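# Fold a sock's toe back onto its foot or heel

## Task

Take the toe end of the sock, turn it back, and set it down on top of the foot or heel section (dropping the folded flap into place is fine); then release and pull the grippers away, since the fold must stay put without the robot holding it.

## Robot and tools

Robot: two six-joint arms, left_arm and right_arm, each with a parallel two-finger gripper. In the shared scene frame, z points up from the table top, x runs away from the robot across the table, and left_arm is on the +y side (base near y +0.315, right_arm base near y -0.265). The origin sits between the arms, level with the table, a few cm behind its near edge. The names left and right do not match image sides.

execute_actions takes "actions": a list holding at most one item. An empty list just reports the state. An item with "rows" and optional "steps" (1 to 15, default 15; each step is 1/30 s) is a motion; each row is used for one step and the final row repeats if rows run out. An item with only "steps" (up to 300) is a wait with no new command. Optional "pictures" (true/false) controls whether images come back. A refused call moves nothing.

Every row is one flat list of 14 numbers covering both arms, even if one arm stays still: left_arm waist, shoulder, elbow, wrist pitch, wrist yaw, wrist roll, opening, then right_arm in the same order. The six joint values are absolute target angles in radians (the same form as the Joint positions line), not offsets. Ranges per arm: waist -2.618 to 3.054, shoulder 0.000 to 3.142, elbow 0.000 to 3.142, wrist pitch -1.571 to 1.571, wrist yaw -1.571 to 1.571, wrist roll -2.094 to 2.094. A target more than 0.036 rad beyond a range end, and farther out than the joint currently is, gets the call refused; true ends may differ by up to 0.036 rad, and overshooting targets are clipped, reported as "joint sent to its limit" (possibly about an earlier action). Opening is an absolute value from -1 (closed) to +1 (fully open, about 0.087 m between pads).

Motion limits: each step the commanded joint target is kept within a lead of the measured angle (waist 0.202, shoulder 0.258, elbow 0.238, wrist pitch 0.573, wrist yaw and roll 0.522 rad), and targets are scaled back if they would move the gripper more than 70 mm from where it is. So distant goals take several actions. Friction can leave a joint about 0.031 rad short, and very small changes may not move it. Between calls the arms keep heading to the last row until they settle or a step is HELD.

Result lines: a state line per arm gives end_effector_position (metres, scene frame; the point between the finger pads, just behind the tips) and end_effector_quat_wxyz. These positions can be somewhat inaccurate, especially at full reach. The gripper's fingers point along its +z and close along its y. Joint positions and Joint velocities list the joints (rad, rad/s) plus pad gap (m, m/s). grip_measured is the measured opening on the command scale; to hold something, command about 0.02 below it for a firm grip, less for a light one. Each gripper reading can be off by about 1 mm. Pads push up to roughly 20 N; snapping shut fast can press harder. "joint command not followed" means a clearance check altered some joint targets; HELD marks steps where your row was partly or wholly not sent. MOTOR HOT warns at 75 °C; OVER-TEMPERATURE FAULT means the arm was stopped (90 °C) or went limp (100 °C), so avoid holding loads longer than needed.

Cameras: cam_high (overhead, 504x504), cam_low (low front view), cam_left_wrist and cam_right_wrist (on the hands), given with calibrations in the original setup. zoom_image takes "camera" (one of those names) and "region" [x0, y0, x1, y1] in pixels of that camera's latest image, origin top-left, at most 504 by 504, and returns an enlarged view. read_manual(section "licences") only returns licence text. finished_scene takes "scene", the current scene's number, ends it for good and reports success.

Suggested sequence: look, locate the toe end, open a gripper above it, lower, close to pinch the toe, lift a little and carry it back over the foot/heel, lower or drop it, open, then raise and move the arm away before ending the scene.

Avoid: driving grippers hard into the table; hitting the bar under the bases and the plate behind it (up to about 3 cm above the table, no warning); letting the arms collide or press each other; dropping or flinging the sock off target; fast hard closes; and ending while the fold is still held by a gripper.

Each tool is called by a JSON object that holds its "fn" and its "kwargs".

## Session

{"fn": "execute_actions", "kwargs": {"actions": []}}

Scene clock: 0.00 s of 5100.00 s.
left_arm: end_effector_position=(+0.3824, +0.3246, +0.3664) grip_measured=+1.000 end_effector_quat_wxyz=(+0.706, -0.008, +0.708, -0.018) | right_arm: end_effector_position=(+0.3613, -0.2419, +0.3921) grip_measured=+1.000 end_effector_quat_wxyz=(+0.731, -0.018, +0.681, +0.035)
Joint positions: left_arm=[ 0.014  1.034  1.048 -0.006 -0.005  0.006  0.087] | right_arm=[-0.009  1.037  1.064  0.016 -0.008  0.015  0.087]
Joint velocities: left_arm=[-0.012 -0.002 -0.002  0.037 -0.007 -0.007  0.   ] | right_arm=[-0.007 -0.007 -0.012 -0.022 -0.022 -0.022  0.   ]

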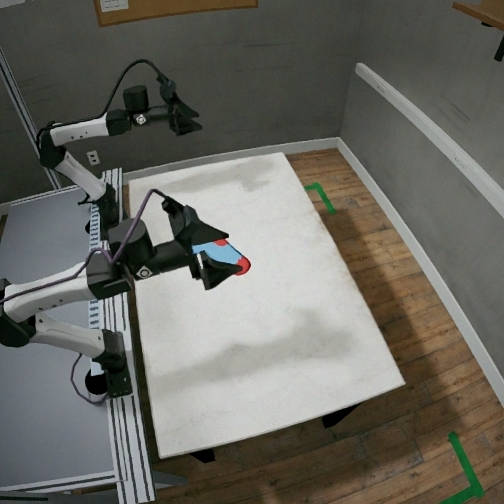

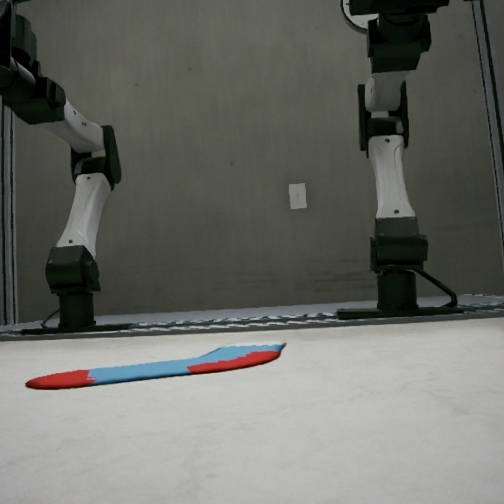

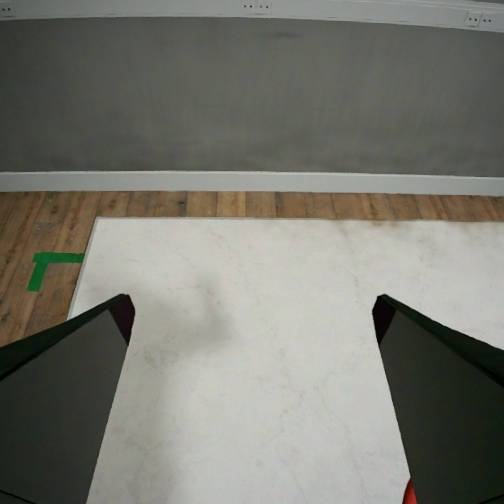

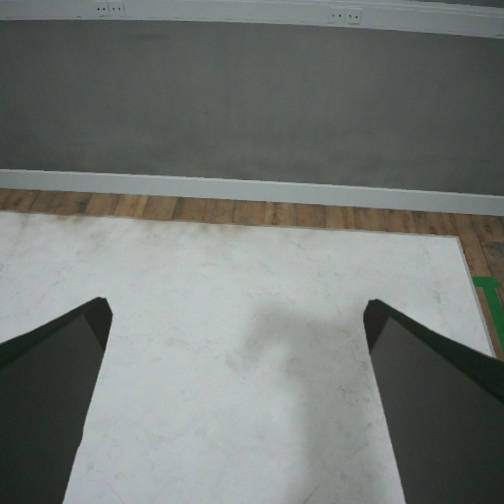

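{"fn": "zoom_image", "kwargs": {"camera": "cam_high", "region": [150, 190, 290, 310]}}

{"fn": "zoom_image", "kwargs": {"camera": "cam_low", "region": [10, 320, 310, 410]}}

Region (150, 190, 290, 310) of cam_high's 504x504 image, scaled by 3.600, with more detail than that image has; it fills the top 432 rows of this view, and the rest is white.

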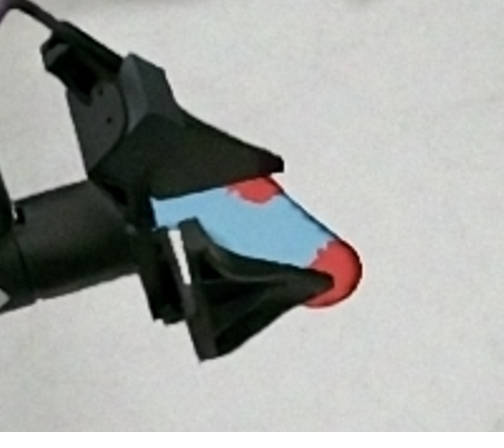

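Region (10, 320, 310, 410) of cam_low's 504x504 image, scaled by 1.680, with more detail than that image has; it fills the top 151 rows of this view, and the rest is white.

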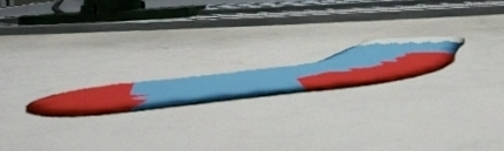

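{"fn": "execute_actions", "kwargs": {"actions": [{"rows": [[0.014,1.034,1.048,-0.006,-0.005,0.006,1,0.000,1.064,1.087,-0.003,-0.01,0.02,1],[0.014,1.034,1.048,-0.006,-0.005,0.006,1,0.005,1.078,1.099,-0.014,-0.01,0.02,1],[0.014,1.034,1.048,-0.006,-0.005,0.006,1,0.010,1.096,1.114,-0.027,-0.01,0.02,1],[0.014,1.034,1.048,-0.006,-0.005,0.006,1,0.017,1.117,1.132,-0.043,-0.01,0.02,1],[0.014,1.034,1.048,-0.006,-0.005,0.006,1,0.025,1.141,1.153,-0.060,-0.01,0.02,1],[0.014,1.034,1.048,-0.006,-0.005,0.006,1,0.034,1.168,1.175,-0.080,-0.01,0.03,1],[0.014,1.034,1.048,-0.006,-0.005,0.006,1,0.044,1.197,1.200,-0.101,-0.01,0.03,1],[0.014,1.034,1.048,-0.006,-0.005,0.006,1,0.054,1.229,1.228,-0.124,-0.01,0.03,1],[0.014,1.034,1.048,-0.006,-0.005,0.006,1,0.065,1.263,1.257,-0.150,-0.01,0.03,1],[0.014,1.034,1.048,-0.006,-0.005,0.006,1,0.077,1.300,1.288,-0.176,-0.01,0.03,1],[0.014,1.034,1.048,-0.006,-0.005,0.006,1,0.090,1.339,1.321,-0.205,-0.01,0.04,1],[0.014,1.034,1.048,-0.006,-0.005,0.006,1,0.103,1.379,1.356,-0.234,-0.01,0.04,1],[0.014,1.034,1.048,-0.006,-0.005,0.006,1,0.117,1.421,1.391,-0.265,-0.01,0.04,1],[0.014,1.034,1.048,-0.006,-0.005,0.006,1,0.131,1.465,1.429,-0.297,-0.01,0.04,1],[0.014,1.034,1.048,-0.006,-0.005,0.006,1,0.146,1.510,1.467,-0.330,-0.01,0.05,1]], "steps": 15}], "pictures": false}}

{"fn": "execute_actions", "kwargs": {"actions": [{"rows": [[0.014,1.034,1.048,-0.006,-0.005,0.006,1,0.161,1.555,1.506,-0.363,-0.015,0.05,0.95],[0.014,1.034,1.048,-0.006,-0.005,0.006,1,0.177,1.602,1.546,-0.398,-0.015,0.05,0.9],[0.014,1.034,1.048,-0.006,-0.005,0.006,1,0.192,1.649,1.586,-0.432,-0.015,0.06,0.85],[0.014,1.034,1.048,-0.006,-0.005,0.006,1,0.208,1.697,1.627,-0.467,-0.015,0.06,0.8],[0.014,1.034,1.048,-0.006,-0.005,0.006,1,0.223,1.745,1.667,-0.502,-0.015,0.06,0.75],[0.014,1.034,1.048,-0.006,-0.005,0.006,1,0.239,1.793,1.708,-0.537,-0.015,0.07,0.7],[0.014,1.034,1.048,-0.006,-0.005,0.006,1,0.254,1.840,1.748,-0.571,-0.015,0.07,0.65],[0.014,1.034,1.048,-0.006,-0.005,0.006,1,0.270,1.887,1.788,-0.606,-0.015,0.07,0.6],[0.014,1.034,1.048,-0.006,-0.005,0.006,1,0.285,1.932,1.827,-0.639,-0.015,0.08,0.55],[0.014,1.034,1.048,-0.006,-0.005,0.006,1,0.300,1.977,1.865,-0.672,-0.015,0.08,0.5],[0.014,1.034,1.048,-0.006,-0.005,0.006,1,0.314,2.021,1.903,-0.704,-0.015,0.08,0.45],[0.014,1.034,1.048,-0.006,-0.005,0.006,1,0.328,2.063,1.939,-0.735,-0.015,0.09,0.45],[0.014,1.034,1.048,-0.006,-0.005,0.006,1,0.341,2.103,1.973,-0.764,-0.015,0.09,0.45],[0.014,1.034,1.048,-0.006,-0.005,0.006,1,0.354,2.142,2.006,-0.793,-0.015,0.09,0.45],[0.014,1.034,1.048,-0.006,-0.005,0.006,1,0.366,2.179,2.037,-0.819,-0.015,0.1,0.45]], "steps": 15}], "pictures": false}}

{"fn": "execute_actions", "kwargs": {"actions": [{"rows": [[0.014,1.034,1.048,-0.006,-0.005,0.006,1,0.377,2.213,2.066,-0.845,-0.02,0.1,0.45],[0.014,1.034,1.048,-0.006,-0.005,0.006,1,0.387,2.245,2.094,-0.868,-0.02,0.1,0.45],[0.014,1.034,1.048,-0.006,-0.005,0.006,1,0.397,2.274,2.119,-0.889,-0.02,0.1,0.45],[0.014,1.034,1.048,-0.006,-0.005,0.006,1,0.406,2.301,2.141,-0.909,-0.02,0.1,0.45],[0.014,1.034,1.048,-0.006,-0.005,0.006,1,0.414,2.325,2.162,-0.926,-0.02,0.1,0.45],[0.014,1.034,1.048,-0.006,-0.005,0.006,1,0.421,2.346,2.180,-0.942,-0.02,0.1,0.45],[0.014,1.034,1.048,-0.006,-0.005,0.006,1,0.426,2.364,2.195,-0.955,-0.02,0.1,0.45],[0.014,1.034,1.048,-0.006,-0.005,0.006,1,0.431,2.378,2.207,-0.966,-0.02,0.1,0.45],[0.014,1.034,1.048,-0.006,-0.005,0.006,1,0.435,2.390,2.217,-0.974,-0.02,0.1,0.45],[0.014,1.034,1.048,-0.006,-0.005,0.006,1,0.44,2.405,2.23,-0.985,-0.02,0.1,0.45]], "steps": 15}], "pictures": false}}

{"fn": "execute_actions", "kwargs": {"actions": [{"steps": 10}]}}

Scene clock: 77.13 s of 5100.00 s.
left_arm: end_effector_position=(+0.3824, +0.3246, +0.3664) grip_measured=+1.000 end_effector_quat_wxyz=(+0.706, -0.008, +0.708, -0.018) | right_arm: end_effector_position=(+0.4345, -0.1823, +0.3624) grip_measured=+1.000 end_effector_quat_wxyz=(+0.644, -0.059, +0.759, +0.074)
Joint positions: left_arm=[ 0.014  1.034  1.048 -0.006 -0.005  0.006  0.087] | right_arm=[ 0.108  1.407  1.398 -0.18  -0.008  0.031  0.087]
Joint velocities: left_arm=[ 0.017 -0.002  0.017  0.081 -0.007 -0.066  0.   ] | right_arm=[ 0.374  1.267  1.092 -0.813  0.037  0.022  0.   ]
Steps of this call (steps 1 to 90: nothing new was sent; then 73.63 s passed at rest; steps 91 to 105: all 15 steps of this action). Readings (joint positions):
91: left_arm=[0.014 1.034 1.048 -0.006 -0.005 0.006] | right_arm=[-0.009 1.037 1.064 0.016 -0.008 0.015]
92: left_arm=[0.014 1.034 1.048 -0.006 -0.005 0.006] | right_arm=[-0.009 1.039 1.067 0.014 -0.008 0.015]
94: left_arm=[0.014 1.034 1.048 -0.006 -0.005 0.006] | right_arm=[-0.005 1.058 1.090 0.005 -0.008 0.015]
98: left_arm=[0.014 1.034 1.048 -0.006 -0.005 0.006] | right_arm=[0.025 1.146 1.177 -0.031 -0.008 0.019]
105: the state above

Scene clock: 77.63 s of 5100.00 s.
left_arm: end_effector_position=(+0.3824, +0.3246, +0.3664) grip_measured=+1.000 end_effector_quat_wxyz=(+0.706, -0.008, +0.708, -0.018) | right_arm: end_effector_position=(+0.4908, -0.0441, +0.1864) grip_measured=+0.450 end_effector_quat_wxyz=(+0.384, -0.154, +0.905, +0.099)
Joint positions: left_arm=[ 0.014  1.034  1.048 -0.006 -0.005  0.006  0.087] | right_arm=[ 0.333  2.095  1.97  -0.66  -0.01   0.077  0.063]
Joint velocities: left_arm=[-0.027  0.002 -0.007 -0.051 -0.022 -0.11   0.   ] | right_arm=[ 0.379  1.17   0.945 -0.916 -0.051  0.095 -0.   ]
Steps of this call (steps 1 to 15: all 15 steps of this action). Readings (joint positions):
1: left_arm=[0.014 1.034 1.048 -0.006 -0.005 0.006] | right_arm=[0.122 1.451 1.435 -0.209 -0.008 0.034]
2: left_arm=[0.014 1.034 1.048 -0.006 -0.005 0.006] | right_arm=[0.137 1.497 1.474 -0.238 -0.008 0.036]
4: left_arm=[0.014 1.034 1.048 -0.006 -0.005 0.006] | right_arm=[0.167 1.590 1.553 -0.299 -0.008 0.042]
8: left_arm=[0.014 1.034 1.048 -0.006 -0.005 0.006] | right_arm=[0.229 1.782 1.714 -0.430 -0.009 0.054]
15: the state above

Scene clock: 78.13 s of 5100.00 s.
left_arm: end_effector_position=(+0.3824, +0.3246, +0.3664) grip_measured=+1.000 end_effector_quat_wxyz=(+0.706, -0.008, +0.708, -0.018) | right_arm: end_effector_position=(+0.4521, +0.0007, +0.0828) grip_measured=+0.450 end_effector_quat_wxyz=(+0.217, -0.205, +0.952, +0.074)
Joint positions: left_arm=[ 0.014  1.034  1.048 -0.006 -0.005  0.006  0.087] | right_arm=[ 0.436  2.394  2.206 -0.949 -0.017  0.093  0.063]
Joint velocities: left_arm=[-0.012 -0.007 -0.002  0.066  0.022 -0.051  0.   ] | right_arm=[-0.007 -0.012  0.022 -0.212 -0.081  0.022  0.001]
Steps of this call (steps 1 to 15: all 15 steps of this action). Readings (joint positions):
1: left_arm=[0.014 1.034 1.048 -0.006 -0.005 0.006] | right_arm=[0.346 2.134 2.001 -0.690 -0.010 0.080]
2: left_arm=[0.014 1.034 1.048 -0.006 -0.005 0.006] | right_arm=[0.358 2.171 2.030 -0.720 -0.011 0.083]
4: left_arm=[0.014 1.034 1.048 -0.006 -0.005 0.006] | right_arm=[0.381 2.237 2.083 -0.775 -0.013 0.087]
8: left_arm=[0.014 1.034 1.048 -0.006 -0.005 0.006] | right_arm=[0.416 2.338 2.161 -0.867 -0.015 0.090]
15: the state above

Scene clock: 78.47 s of 5100.00 s.
left_arm: end_effector_position=(+0.3824, +0.3246, +0.3664) grip_measured=+1.000 end_effector_quat_wxyz=(+0.706, -0.008, +0.708, -0.018) | right_arm: end_effector_position=(+0.4507, -0.0001, +0.0847) grip_measured=+0.450 end_effector_quat_wxyz=(+0.214, -0.205, +0.952, +0.073)
Joint positions: left_arm=[ 0.014  1.034  1.048 -0.006 -0.005  0.006  0.087] | right_arm=[ 0.436  2.394  2.215 -0.964 -0.017  0.093  0.063]
Joint velocities: left_arm=[-0.002  0.002  0.002 -0.022 -0.037  0.007  0.   ] | right_arm=[ 0.017 -0.002  0.002 -0.022 -0.066 -0.022 -0.   ]
Steps of this call (steps 1 to 10: the robot went on to your last target). Readings (joint positions):
1: left_arm=[0.014 1.034 1.048 -0.006 -0.005 0.006] | right_arm=[0.436 2.394 2.208 -0.954 -0.017 0.093]
2: left_arm=[0.014 1.034 1.048 -0.006 -0.005 0.006] | right_arm=[0.436 2.394 2.211 -0.957 -0.017 0.093]
4: left_arm=[0.014 1.034 1.048 -0.006 -0.005 0.006] | right_arm=[0.436 2.394 2.214 -0.959 -0.017 0.093]
8: left_arm=[0.014 1.034 1.048 -0.006 -0.005 0.006] | right_arm=[0.436 2.394 2.215 -0.963 -0.017 0.093]
10: the state above
camera_calibration (this result's frames):
cam_right_wrist: T_world_to_cam=[[0.439799, -0.896164, -0.0588825, -0.197943], [-0.808895, -0.423752, 0.407582, 0.353301], [-0.390211, -0.131624, -0.911268, 0.392232], [0, 0, 0, 1]] pos_world=[0.525893, 0.0239498, 0.201774]

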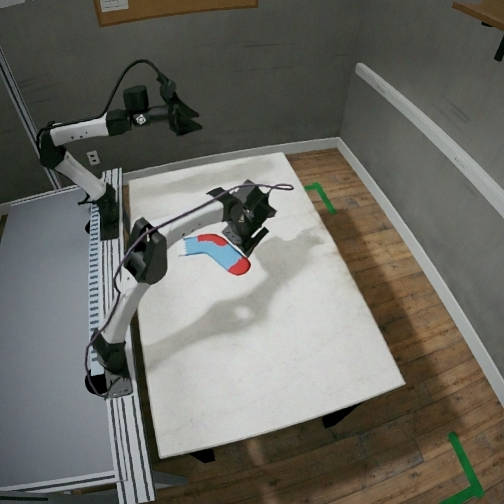

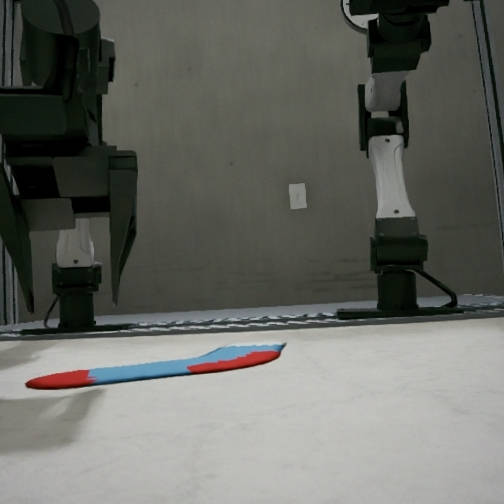

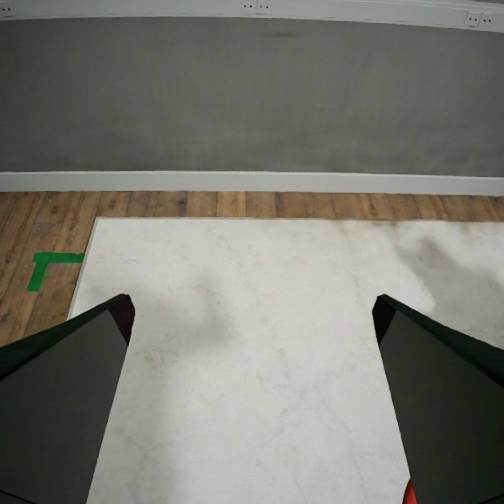

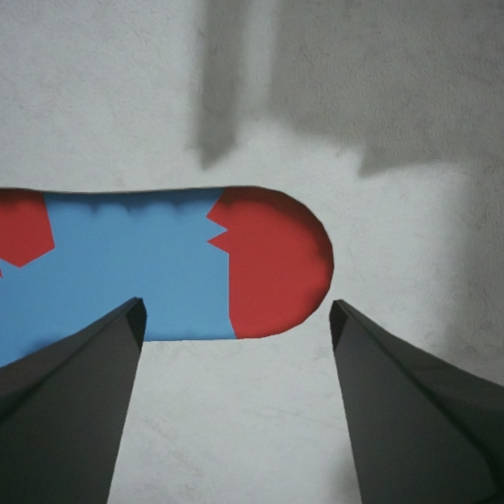

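{"fn": "execute_actions", "kwargs": {"actions": []}}

Scene clock: 94.23 s of 5100.00 s.
left_arm: end_effector_position=(+0.3824, +0.3246, +0.3664) grip_measured=+1.000 end_effector_quat_wxyz=(+0.706, -0.008, +0.708, -0.018) | right_arm: end_effector_position=(+0.4503, -0.0003, +0.0845) grip_measured=+0.450 end_effector_quat_wxyz=(+0.214, -0.204, +0.953, +0.073)
Joint positions: left_arm=[ 0.014  1.034  1.048 -0.006 -0.005  0.006  0.087] | right_arm=[ 0.436  2.394  2.215 -0.966 -0.017  0.094  0.063]
Joint velocities: left_arm=[-0.007 -0.007 -0.002  0.007  0.037  0.022  0.   ] | right_arm=[ 0.012 -0.002 -0.002 -0.051 -0.051 -0.051  0.   ]
Steps of this call (steps 1 to 30: the robot went on to your last target; steps 31 to 120: nothing new was sent; then 11.77 s passed at rest). Readings (joint positions):
1: left_arm=[0.014 1.034 1.048 -0.006 -0.005 0.006] | right_arm=[0.436 2.394 2.215 -0.965 -0.017 0.093]
2: left_arm=[0.014 1.034 1.048 -0.006 -0.005 0.006] | right_arm=[0.436 2.394 2.215 -0.965 -0.017 0.093]
4: left_arm=[0.014 1.034 1.048 -0.006 -0.005 0.006] | right_arm=[0.436 2.394 2.215 -0.965 -0.017 0.093]
8: left_arm=[0.014 1.034 1.048 -0.006 -0.005 0.006] | right_arm=[0.436 2.394 2.215 -0.966 -0.017 0.094]
120: the state above
All arms were judged still, so your last target was given up. Only a new action makes them travel on or press farther. Fingers that are still opening or closing keep moving.
camera_calibration (this result's frames):
cam_right_wrist: T_world_to_cam=[[0.439381, -0.896365, -0.0589438, -0.197768], [-0.80833, -0.423144, 0.409331, 0.352534], [-0.391851, -0.132206, -0.91048, 0.392591], [0, 0, 0, 1]] pos_world=[0.525697, 0.0238033, 0.201486]

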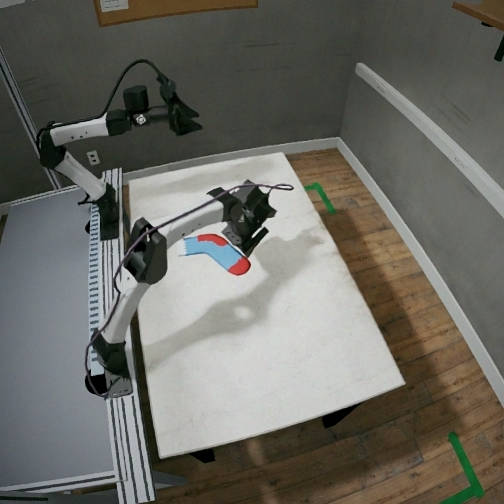

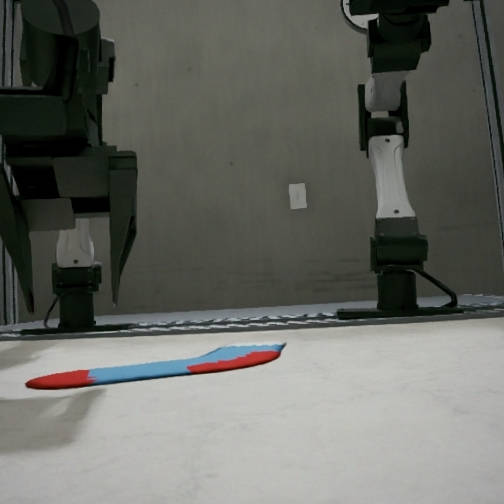

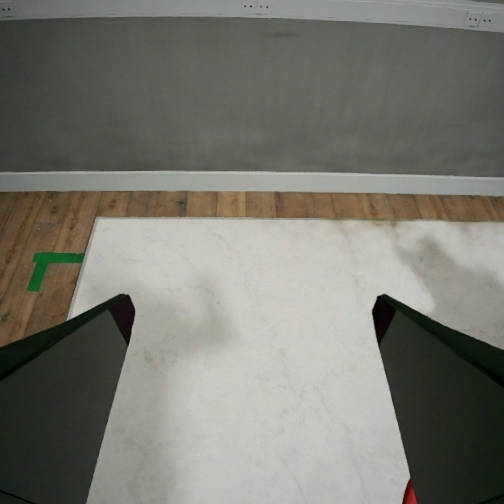

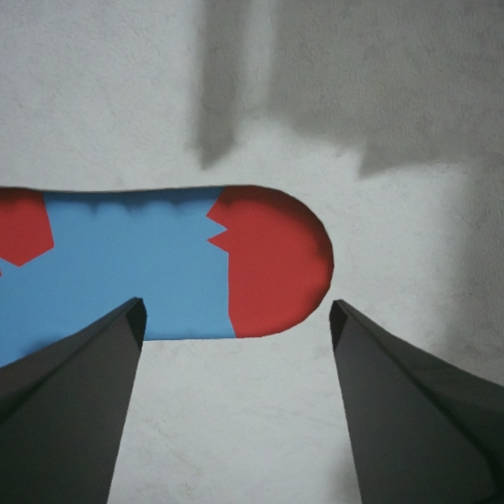

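{"fn": "execute_actions", "kwargs": {"actions": [{"rows": [[0.014,1.034,1.048,-0.006,-0.005,0.006,1,0.436,2.411,2.23,-0.988,-0.02,0.097,0.45],[0.014,1.034,1.048,-0.006,-0.005,0.006,1,0.432,2.418,2.23,-0.992,-0.02,0.094,0.45],[0.014,1.034,1.048,-0.006,-0.005,0.006,1,0.428,2.426,2.23,-0.996,-0.02,0.09,0.45],[0.014,1.034,1.048,-0.006,-0.005,0.006,1,0.424,2.435,2.23,-1.0,-0.02,0.086,0.45],[0.014,1.034,1.048,-0.006,-0.005,0.006,1,0.42,2.445,2.23,-1.005,-0.02,0.082,0.45],[0.014,1.034,1.048,-0.006,-0.005,0.006,1,0.416,2.455,2.23,-1.01,-0.02,0.078,0.45],[0.014,1.034,1.048,-0.006,-0.005,0.006,1,0.412,2.465,2.23,-1.015,-0.02,0.074,0.45],[0.014,1.034,1.048,-0.006,-0.005,0.006,1,0.409,2.475,2.23,-1.02,-0.02,0.07,0.45],[0.014,1.034,1.048,-0.006,-0.005,0.006,1,0.406,2.484,2.23,-1.025,-0.02,0.066,0.45],[0.014,1.034,1.048,-0.006,-0.005,0.006,1,0.404,2.492,2.23,-1.029,-0.02,0.063,0.45],[0.014,1.034,1.048,-0.006,-0.005,0.006,1,0.403,2.499,2.23,-1.032,-0.02,0.061,0.45],[0.014,1.034,1.048,-0.006,-0.005,0.006,1,0.403,2.504,2.23,-1.034,-0.02,0.06,0.45],[0.014,1.034,1.048,-0.006,-0.005,0.006,1,0.403,2.507,2.23,-1.035,-0.02,0.06,0.45],[0.014,1.034,1.048,-0.006,-0.005,0.006,1,0.403,2.509,2.23,-1.035,-0.02,0.06,0.45]], "steps": 15}], "pictures": false}}

{"fn": "execute_actions", "kwargs": {"actions": [{"steps": 12}]}}

Scene clock: 139.80 s of 5100.00 s.
left_arm: end_effector_position=(+0.3824, +0.3246, +0.3664) grip_measured=+1.000 end_effector_quat_wxyz=(+0.706, -0.008, +0.708, -0.018) | right_arm: end_effector_position=(+0.4435, -0.0196, +0.0339) grip_measured=+0.450 end_effector_quat_wxyz=(+0.151, -0.206, +0.966, +0.050)
Joint positions: left_arm=[ 0.014  1.034  1.048 -0.006 -0.005  0.006  0.087] | right_arm=[ 0.412  2.493  2.22  -1.009 -0.017  0.071  0.063]
Joint velocities: left_arm=[-0.012  0.007 -0.002 -0.051  0.022 -0.066  0.   ] | right_arm=[-0.042  0.154 -0.002 -0.154 -0.037  0.051 -0.002]
Steps of this call (steps 1 to 90: nothing new was sent; then 42.07 s passed at rest; steps 91 to 105: all 15 steps of this action). Readings (joint positions):
91: left_arm=[0.014 1.034 1.048 -0.006 -0.005 0.006] | right_arm=[0.436 2.394 2.215 -0.966 -0.017 0.094]
92: left_arm=[0.014 1.034 1.048 -0.006 -0.005 0.006] | right_arm=[0.436 2.394 2.215 -0.967 -0.017 0.094]
94: left_arm=[0.014 1.034 1.048 -0.006 -0.005 0.006] | right_arm=[0.436 2.395 2.215 -0.970 -0.017 0.093]
98: left_arm=[0.014 1.034 1.048 -0.006 -0.005 0.006] | right_arm=[0.432 2.419 2.219 -0.979 -0.017 0.086]
105: the state above

Scene clock: 140.20 s of 5100.00 s.
left_arm: end_effector_position=(+0.3824, +0.3246, +0.3664) grip_measured=+1.000 end_effector_quat_wxyz=(+0.706, -0.008, +0.708, -0.018) | right_arm: end_effector_position=(+0.4410, -0.0216, +0.0298) grip_measured=+0.450 end_effector_quat_wxyz=(+0.143, -0.208, +0.967, +0.047)
Joint positions: left_arm=[ 0.014  1.034  1.048 -0.006 -0.005  0.006  0.087] | right_arm=[ 0.411  2.501  2.22  -1.019 -0.017  0.066  0.063]
Joint velocities: left_arm=[ 0.007 -0.002 -0.017  0.066  0.051 -0.007  0.   ] | right_arm=[-0.012  0.007 -0.007 -0.007  0.007  0.051 -0.001]
Steps of this call (steps 1 to 12: the robot went on to your last target). Readings (joint positions):
1: left_arm=[0.014 1.034 1.048 -0.006 -0.005 0.006] | right_arm=[0.411 2.498 2.220 -1.013 -0.017 0.070]
2: left_arm=[0.014 1.034 1.048 -0.006 -0.005 0.006] | right_arm=[0.411 2.500 2.220 -1.015 -0.017 0.069]
4: left_arm=[0.014 1.034 1.048 -0.006 -0.005 0.006] | right_arm=[0.411 2.501 2.220 -1.018 -0.017 0.068]
8: left_arm=[0.014 1.034 1.048 -0.006 -0.005 0.006] | right_arm=[0.411 2.501 2.220 -1.019 -0.017 0.067]
12: the state above
camera_calibration (this result's frames):
cam_right_wrist: T_world_to_cam=[[0.432855, -0.900472, -0.0422751, -0.21376], [-0.746018, -0.384147, 0.543955, 0.327762], [-0.506056, -0.203916, -0.838049, 0.382972], [0, 0, 0, 1]] pos_world=[0.530849, 0.0115188, 0.133624]

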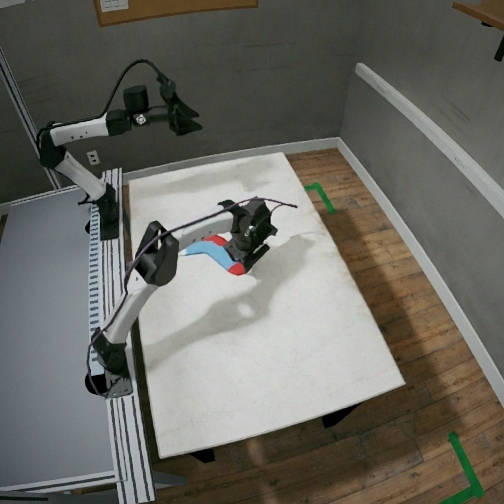

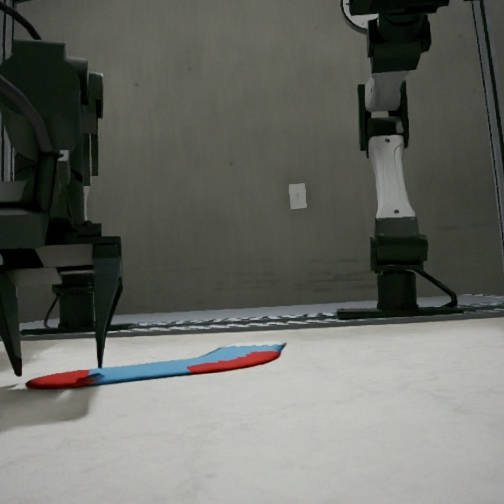

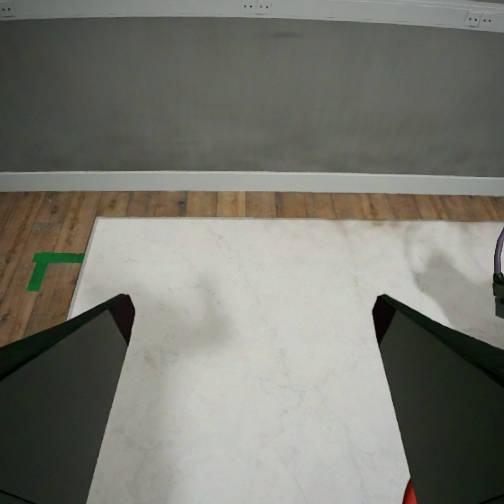

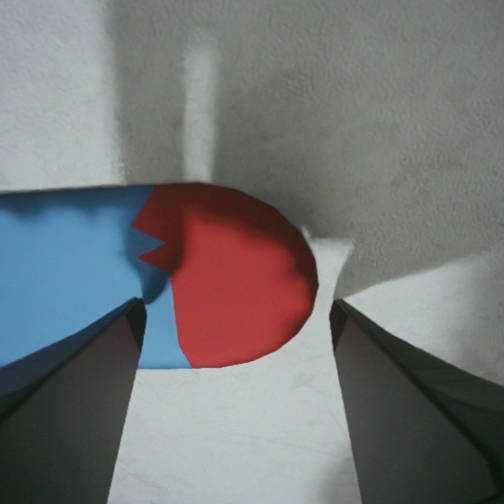

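{"fn": "execute_actions", "kwargs": {"actions": [{"rows": [[0.014,1.034,1.048,-0.006,-0.005,0.006,1,0.403,2.511,2.23,-1.02,-0.02,0.06,0.45],[0.014,1.034,1.048,-0.006,-0.005,0.006,1,0.403,2.513,2.23,-1.01,-0.02,0.06,0.45],[0.014,1.034,1.048,-0.006,-0.005,0.006,1,0.403,2.515,2.23,-1.004,-0.02,0.06,0.45],[0.014,1.034,1.048,-0.006,-0.005,0.006,1,0.403,2.517,2.23,-1.0,-0.02,0.06,0.45],[0.014,1.034,1.048,-0.006,-0.005,0.006,1,0.403,2.519,2.23,-0.996,-0.02,0.06,0.45],[0.014,1.034,1.048,-0.006,-0.005,0.006,1,0.403,2.521,2.23,-0.992,-0.02,0.06,0.45],[0.014,1.034,1.048,-0.006,-0.005,0.006,1,0.403,2.523,2.23,-0.988,-0.02,0.06,0.45],[0.014,1.034,1.048,-0.006,-0.005,0.006,1,0.403,2.525,2.23,-0.985,-0.02,0.06,0.45],[0.014,1.034,1.048,-0.006,-0.005,0.006,1,0.403,2.527,2.23,-0.982,-0.02,0.06,0.45],[0.014,1.034,1.048,-0.006,-0.005,0.006,1,0.403,2.529,2.23,-0.98,-0.02,0.06,0.45],[0.014,1.034,1.048,-0.006,-0.005,0.006,1,0.403,2.531,2.23,-0.978,-0.02,0.06,0.45],[0.014,1.034,1.048,-0.006,-0.005,0.006,1,0.403,2.533,2.23,-0.977,-0.02,0.06,0.45],[0.014,1.034,1.048,-0.006,-0.005,0.006,1,0.403,2.535,2.23,-0.976,-0.02,0.06,0.45],[0.014,1.034,1.048,-0.006,-0.005,0.006,1,0.403,2.537,2.23,-0.975,-0.02,0.06,0.45],[0.014,1.034,1.048,-0.006,-0.005,0.006,1,0.403,2.539,2.23,-0.975,-0.02,0.06,0.45]], "steps": 15}], "pictures": false}}

{"fn": "execute_actions", "kwargs": {"actions": [{"steps": 10}]}}

Scene clock: 159.37 s of 5100.00 s.
left_arm: end_effector_position=(+0.3824, +0.3246, +0.3664) grip_measured=+1.000 end_effector_quat_wxyz=(+0.706, -0.008, +0.708, -0.018) | right_arm: end_effector_position=(+0.4456, -0.0192, +0.0285) grip_measured=+0.450 end_effector_quat_wxyz=(+0.151, -0.208, +0.965, +0.049)
Joint positions: left_arm=[ 0.014  1.034  1.048 -0.006 -0.005  0.006  0.087] | right_arm=[ 0.411  2.505  2.22  -0.997 -0.017  0.066  0.063]
Joint velocities: left_arm=[-0.007 -0.007 -0.007 -0.022 -0.051 -0.081  0.   ] | right_arm=[ 0.017  0.066 -0.002  0.051 -0.007  0.037  0.   ]
Steps of this call (steps 1 to 30: the robot went on to your last target; steps 31 to 120: nothing new was sent; then 14.67 s passed at rest; steps 121 to 135: all 15 steps of this action). Readings (joint positions):
121: left_arm=[0.014 1.034 1.048 -0.006 -0.005 0.006] | right_arm=[0.411 2.501 2.220 -1.019 -0.017 0.066]
122: left_arm=[0.014 1.034 1.048 -0.006 -0.005 0.006] | right_arm=[0.411 2.501 2.220 -1.019 -0.017 0.066]
124: left_arm=[0.014 1.034 1.048 -0.006 -0.005 0.006] | right_arm=[0.411 2.501 2.220 -1.019 -0.017 0.066]
128: left_arm=[0.014 1.034 1.048 -0.006 -0.005 0.006] | right_arm=[0.411 2.501 2.220 -1.013 -0.017 0.066]
135: the state above

Scene clock: 159.70 s of 5100.00 s.
left_arm: end_effector_position=(+0.3824, +0.3246, +0.3664) grip_measured=+1.000 end_effector_quat_wxyz=(+0.706, -0.008, +0.708, -0.018) | right_arm: end_effector_position=(+0.4457, -0.0189, +0.0251) grip_measured=+0.450 end_effector_quat_wxyz=(+0.149, -0.208, +0.965, +0.049)
Joint positions: left_arm=[ 0.014  1.034  1.048 -0.006 -0.005  0.006  0.087] | right_arm=[ 0.411  2.512  2.22  -0.993 -0.018  0.066  0.063]
Joint velocities: left_arm=[ 0.012  0.002 -0.002 -0.022 -0.051 -0.051  0.   ] | right_arm=[-0.007 -0.002  0.007 -0.007  0.037  0.037  0.   ]
Steps of this call (steps 1 to 10: the robot went on to your last target). Readings (joint positions):
1: left_arm=[0.014 1.034 1.048 -0.006 -0.005 0.006] | right_arm=[0.411 2.507 2.220 -0.996 -0.017 0.066]
2: left_arm=[0.014 1.034 1.048 -0.006 -0.005 0.006] | right_arm=[0.411 2.510 2.220 -0.995 -0.017 0.066]
4: left_arm=[0.014 1.034 1.048 -0.006 -0.005 0.006] | right_arm=[0.411 2.512 2.220 -0.994 -0.018 0.066]
8: left_arm=[0.014 1.034 1.048 -0.006 -0.005 0.006] | right_arm=[0.411 2.512 2.220 -0.993 -0.018 0.066]
10: the state above
camera_calibration (this result's frames):
cam_right_wrist: T_world_to_cam=[[0.434511, -0.899589, -0.0440429, -0.214211], [-0.752121, -0.389316, 0.531739, 0.33783], [-0.495493, -0.197921, -0.845762, 0.377542], [0, 0, 0, 1]] pos_world=[0.534236, 0.0135442, 0.130239]

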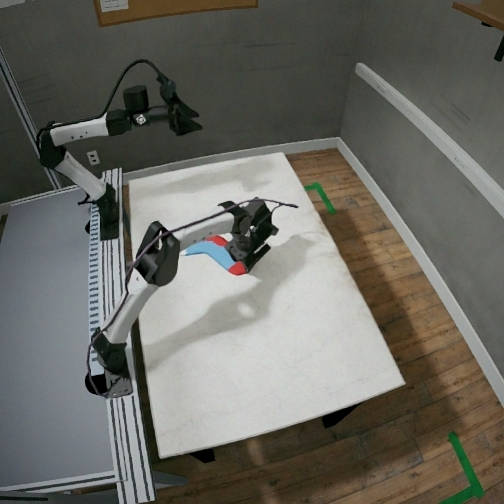

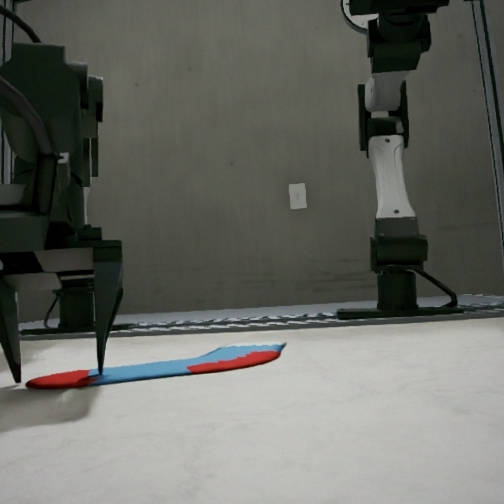

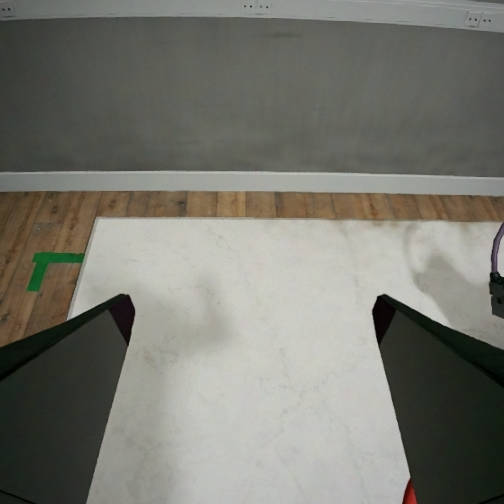

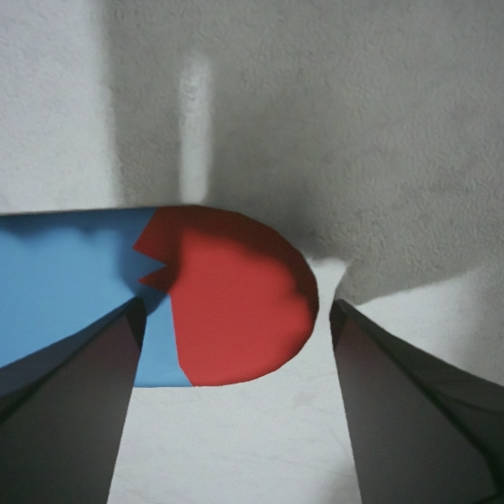

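{"fn": "zoom_image", "kwargs": {"camera": "cam_low", "region": [0, 330, 140, 400]}}

Region (0, 330, 140, 400) of cam_low's 504x504 image, scaled by 3.600, with more detail than that image has.

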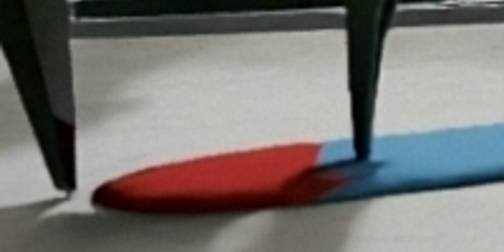

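{"fn": "execute_actions", "kwargs": {"actions": [{"rows": [[0.014,1.034,1.048,-0.006,-0.005,0.006,1,0.403,2.541,2.23,-0.985,-0.02,0.06,0.45],[0.014,1.034,1.048,-0.006,-0.005,0.006,1,0.403,2.543,2.23,-0.985,-0.02,0.06,0.45],[0.014,1.034,1.048,-0.006,-0.005,0.006,1,0.403,2.545,2.23,-0.985,-0.02,0.06,0.45],[0.014,1.034,1.048,-0.006,-0.005,0.006,1,0.403,2.547,2.23,-0.985,-0.02,0.06,0.45],[0.014,1.034,1.048,-0.006,-0.005,0.006,1,0.403,2.549,2.23,-0.985,-0.02,0.06,0.45],[0.014,1.034,1.048,-0.006,-0.005,0.006,1,0.403,2.551,2.23,-0.985,-0.02,0.06,0.45],[0.014,1.034,1.048,-0.006,-0.005,0.006,1,0.403,2.553,2.23,-0.985,-0.02,0.06,0.45],[0.014,1.034,1.048,-0.006,-0.005,0.006,1,0.403,2.555,2.23,-0.985,-0.02,0.06,0.45],[0.014,1.034,1.048,-0.006,-0.005,0.006,1,0.403,2.557,2.23,-0.985,-0.02,0.06,0.45]], "steps": 15}], "pictures": false}}

{"fn": "execute_actions", "kwargs": {"actions": [{"steps": 6}]}}

{"fn": "zoom_image", "kwargs": {"camera": "cam_low", "region": [0, 330, 140, 400]}}

Scene clock: 169.77 s of 5100.00 s.
left_arm: end_effector_position=(+0.3824, +0.3246, +0.3664) grip_measured=+1.000 end_effector_quat_wxyz=(+0.706, -0.008, +0.708, -0.018) | right_arm: end_effector_position=(+0.4457, -0.0189, +0.0251) grip_measured=+0.450 end_effector_quat_wxyz=(+0.149, -0.208, +0.965, +0.049)
Joint positions: left_arm=[ 0.014  1.034  1.048 -0.006 -0.005  0.006  0.087] | right_arm=[ 0.411  2.512  2.22  -0.993 -0.018  0.066  0.063]
Joint velocities: left_arm=[-0.007 -0.007 -0.007 -0.051  0.051  0.11   0.   ] | right_arm=[-0.007  0.002 -0.007 -0.066 -0.081 -0.051 -0.   ]
Steps of this call (steps 1 to 15: the robot went on to your last target; steps 16 to 110: nothing new was sent; then 5.90 s passed at rest; steps 111 to 125: all 15 steps of this action). Readings (joint positions):
111: left_arm=[0.014 1.034 1.048 -0.006 -0.005 0.006] | right_arm=[0.411 2.512 2.220 -0.993 -0.018 0.066]
112: left_arm=[0.014 1.034 1.048 -0.006 -0.005 0.006] | right_arm=[0.411 2.512 2.220 -0.993 -0.018 0.066]
114: left_arm=[0.014 1.034 1.048 -0.006 -0.005 0.006] | right_arm=[0.411 2.512 2.220 -0.993 -0.018 0.066]
118: left_arm=[0.014 1.034 1.048 -0.006 -0.005 0.006] | right_arm=[0.411 2.512 2.220 -0.993 -0.018 0.066]
125: the state above

Scene clock: 169.97 s of 5100.00 s.
left_arm: end_effector_position=(+0.3824, +0.3246, +0.3664) grip_measured=+1.000 end_effector_quat_wxyz=(+0.706, -0.008, +0.708, -0.018) | right_arm: end_effector_position=(+0.4457, -0.0189, +0.0251) grip_measured=+0.450 end_effector_quat_wxyz=(+0.149, -0.208, +0.965, +0.049)
Joint positions: left_arm=[ 0.014  1.034  1.048 -0.006 -0.005  0.006  0.087] | right_arm=[ 0.411  2.512  2.22  -0.993 -0.018  0.066  0.063]
Joint velocities: left_arm=[0.012 0.017 0.002 0.022 0.007 0.022 0.   ] | right_arm=[-0.002 -0.012 -0.012  0.051  0.037 -0.022  0.   ]
Steps of this call (steps 1 to 6: the robot went on to your last target). Readings (joint positions):
1: left_arm=[0.014 1.034 1.048 -0.006 -0.005 0.006] | right_arm=[0.411 2.512 2.220 -0.993 -0.018 0.066]
2: left_arm=[0.014 1.034 1.048 -0.006 -0.005 0.006] | right_arm=[0.411 2.512 2.220 -0.993 -0.018 0.066]
4: left_arm=[0.014 1.034 1.048 -0.006 -0.005 0.006] | right_arm=[0.411 2.512 2.220 -0.993 -0.018 0.066]
6: the state above
camera_calibration (this result's frames):
cam_right_wrist: T_world_to_cam=[[0.434511, -0.899589, -0.0440429, -0.214211], [-0.752121, -0.389316, 0.531739, 0.33783], [-0.495493, -0.197921, -0.845762, 0.377542], [0, 0, 0, 1]] pos_world=[0.534236, 0.0135442, 0.130239]

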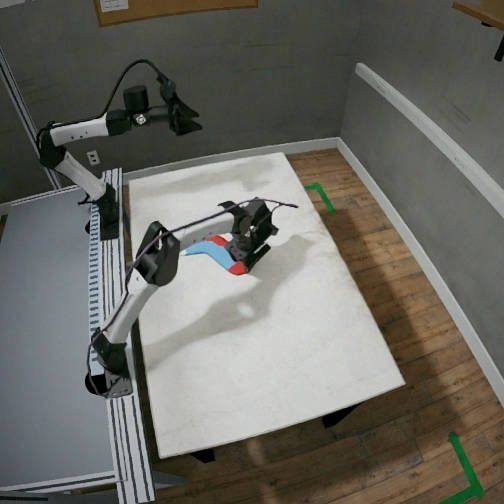

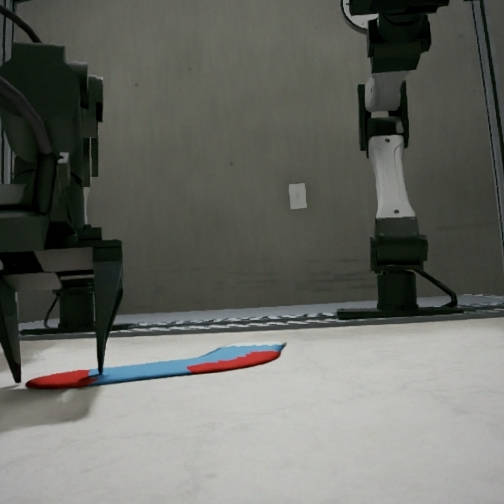

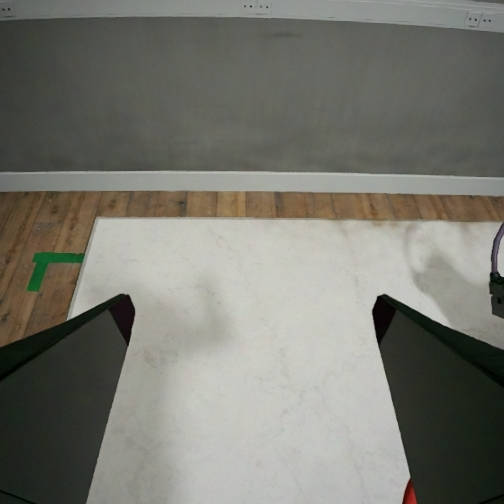

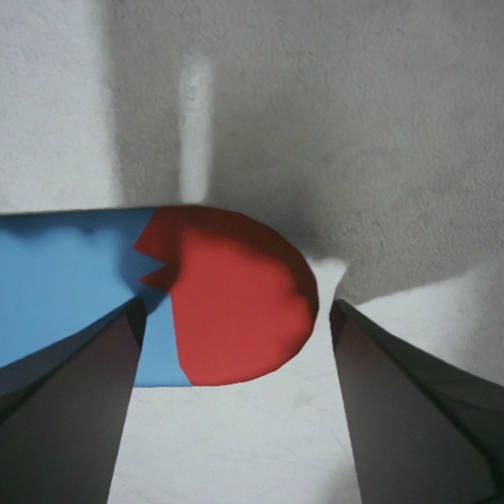

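Region (0, 330, 140, 400) of cam_low's 504x504 image, scaled by 3.600, with more detail than that image has.

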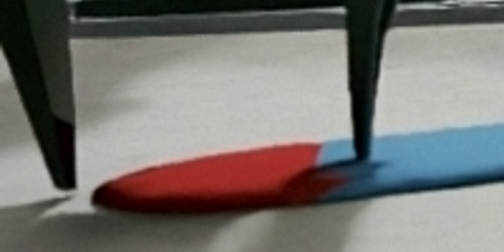

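{"fn": "execute_actions", "kwargs": {"actions": [{"rows": [[0.014,1.034,1.048,-0.006,-0.005,0.006,1,0.403,2.51,2.23,-0.99,-0.02,0.06,0.45],[0.014,1.034,1.048,-0.006,-0.005,0.006,1,0.403,2.495,2.23,-0.99,-0.02,0.06,0.45],[0.014,1.034,1.048,-0.006,-0.005,0.006,1,0.403,2.485,2.23,-0.99,-0.02,0.06,0.45],[0.014,1.034,1.048,-0.006,-0.005,0.006,1,0.403,2.48,2.23,-0.99,-0.02,0.06,0.45],[0.014,1.034,1.048,-0.006,-0.005,0.006,1,0.403,2.478,2.23,-0.99,-0.025,0.06,0.45],[0.014,1.034,1.048,-0.006,-0.005,0.006,1,0.401,2.478,2.23,-0.99,-0.03,0.06,0.45],[0.014,1.034,1.048,-0.006,-0.005,0.006,1,0.398,2.478,2.23,-0.99,-0.037,0.06,0.45],[0.014,1.034,1.048,-0.006,-0.005,0.006,1,0.395,2.478,2.23,-0.99,-0.045,0.06,0.45],[0.014,1.034,1.048,-0.006,-0.005,0.006,1,0.392,2.478,2.23,-0.99,-0.053,0.06,0.45],[0.014,1.034,1.048,-0.006,-0.005,0.006,1,0.389,2.478,2.23,-0.99,-0.06,0.06,0.45],[0.014,1.034,1.048,-0.006,-0.005,0.006,1,0.387,2.478,2.23,-0.99,-0.066,0.06,0.45],[0.014,1.034,1.048,-0.006,-0.005,0.006,1,0.386,2.478,2.23,-0.99,-0.07,0.06,0.45]], "steps": 15}], "pictures": false}}

{"fn": "execute_actions", "kwargs": {"actions": [{"steps": 8}]}}

Scene clock: 181.47 s of 5100.00 s.
left_arm: end_effector_position=(+0.3824, +0.3246, +0.3664) grip_measured=+1.000 end_effector_quat_wxyz=(+0.706, -0.008, +0.708, -0.018) | right_arm: end_effector_position=(+0.4482, -0.0179, +0.0404) grip_measured=+0.450 end_effector_quat_wxyz=(+0.159, -0.205, +0.963, +0.070)
Joint positions: left_arm=[ 0.014  1.034  1.048 -0.006 -0.005  0.006  0.087] | right_arm=[ 0.398  2.482  2.22  -0.993 -0.054  0.066  0.063]
Joint velocities: left_arm=[-0.007  0.012 -0.002  0.051 -0.051 -0.051  0.   ] | right_arm=[-0.061 -0.002  0.002 -0.007 -0.081  0.051  0.001]
Steps of this call (steps 1 to 15: the robot went on to your last target; steps 16 to 110: nothing new was sent; then 7.33 s passed at rest; steps 111 to 125: all 15 steps of this action). Readings (joint positions):
111: left_arm=[0.014 1.034 1.048 -0.006 -0.005 0.006] | right_arm=[0.411 2.512 2.220 -0.993 -0.018 0.066]
112: left_arm=[0.014 1.034 1.048 -0.006 -0.005 0.006] | right_arm=[0.411 2.510 2.220 -0.993 -0.018 0.066]
114: left_arm=[0.014 1.034 1.048 -0.006 -0.005 0.006] | right_arm=[0.411 2.505 2.220 -0.993 -0.018 0.066]
118: left_arm=[0.014 1.034 1.048 -0.006 -0.005 0.006] | right_arm=[0.411 2.488 2.220 -0.993 -0.024 0.066]
125: the state above

Scene clock: 181.73 s of 5100.00 s.
left_arm: end_effector_position=(+0.3824, +0.3246, +0.3664) grip_measured=+1.000 end_effector_quat_wxyz=(+0.706, -0.008, +0.708, -0.018) | right_arm: end_effector_position=(+0.4482, -0.0181, +0.0405) grip_measured=+0.450 end_effector_quat_wxyz=(+0.158, -0.204, +0.963, +0.073)
Joint positions: left_arm=[ 0.014  1.034  1.048 -0.006 -0.005  0.006  0.087] | right_arm=[ 0.395  2.482  2.22  -0.993 -0.062  0.066  0.063]
Joint velocities: left_arm=[-0.007  0.012 -0.012 -0.007 -0.066 -0.095  0.   ] | right_arm=[-0.017  0.002  0.017  0.007  0.051  0.007  0.   ]
Steps of this call (steps 1 to 8: the robot went on to your last target). Readings (joint positions):
1: left_arm=[0.014 1.034 1.048 -0.006 -0.005 0.006] | right_arm=[0.397 2.482 2.220 -0.993 -0.055 0.066]
2: left_arm=[0.014 1.034 1.048 -0.006 -0.005 0.006] | right_arm=[0.396 2.482 2.220 -0.993 -0.057 0.066]
4: left_arm=[0.014 1.034 1.048 -0.006 -0.005 0.006] | right_arm=[0.395 2.482 2.220 -0.993 -0.059 0.066]
8: the state above
camera_calibration (this result's frames):
cam_right_wrist: T_world_to_cam=[[0.433754, -0.896879, -0.0864021, -0.211753], [-0.756611, -0.414623, 0.505596, 0.334427], [-0.489283, -0.153932, -0.858433, 0.390563], [0, 0, 0, 1]] pos_world=[0.535975, 0.00886404, 0.147891]

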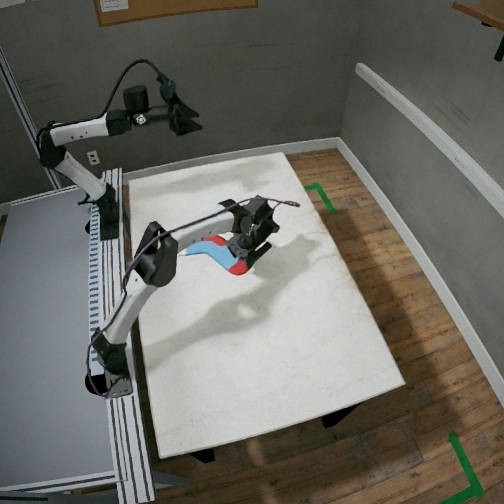

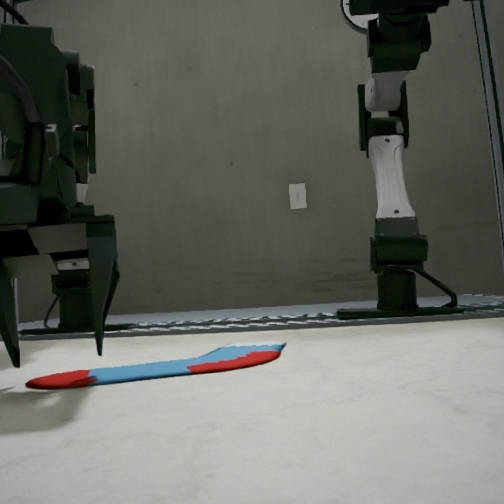

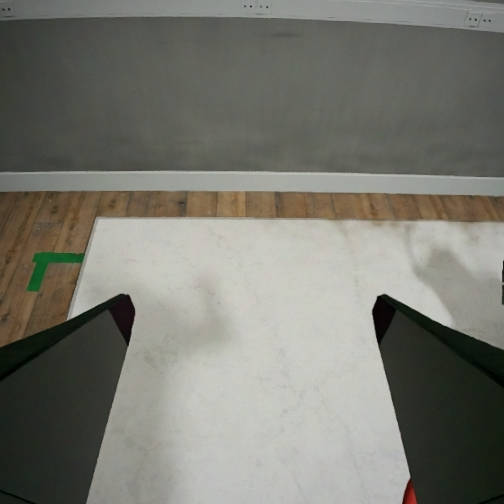

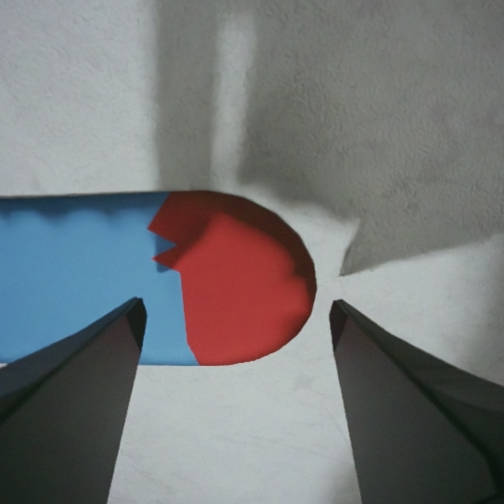

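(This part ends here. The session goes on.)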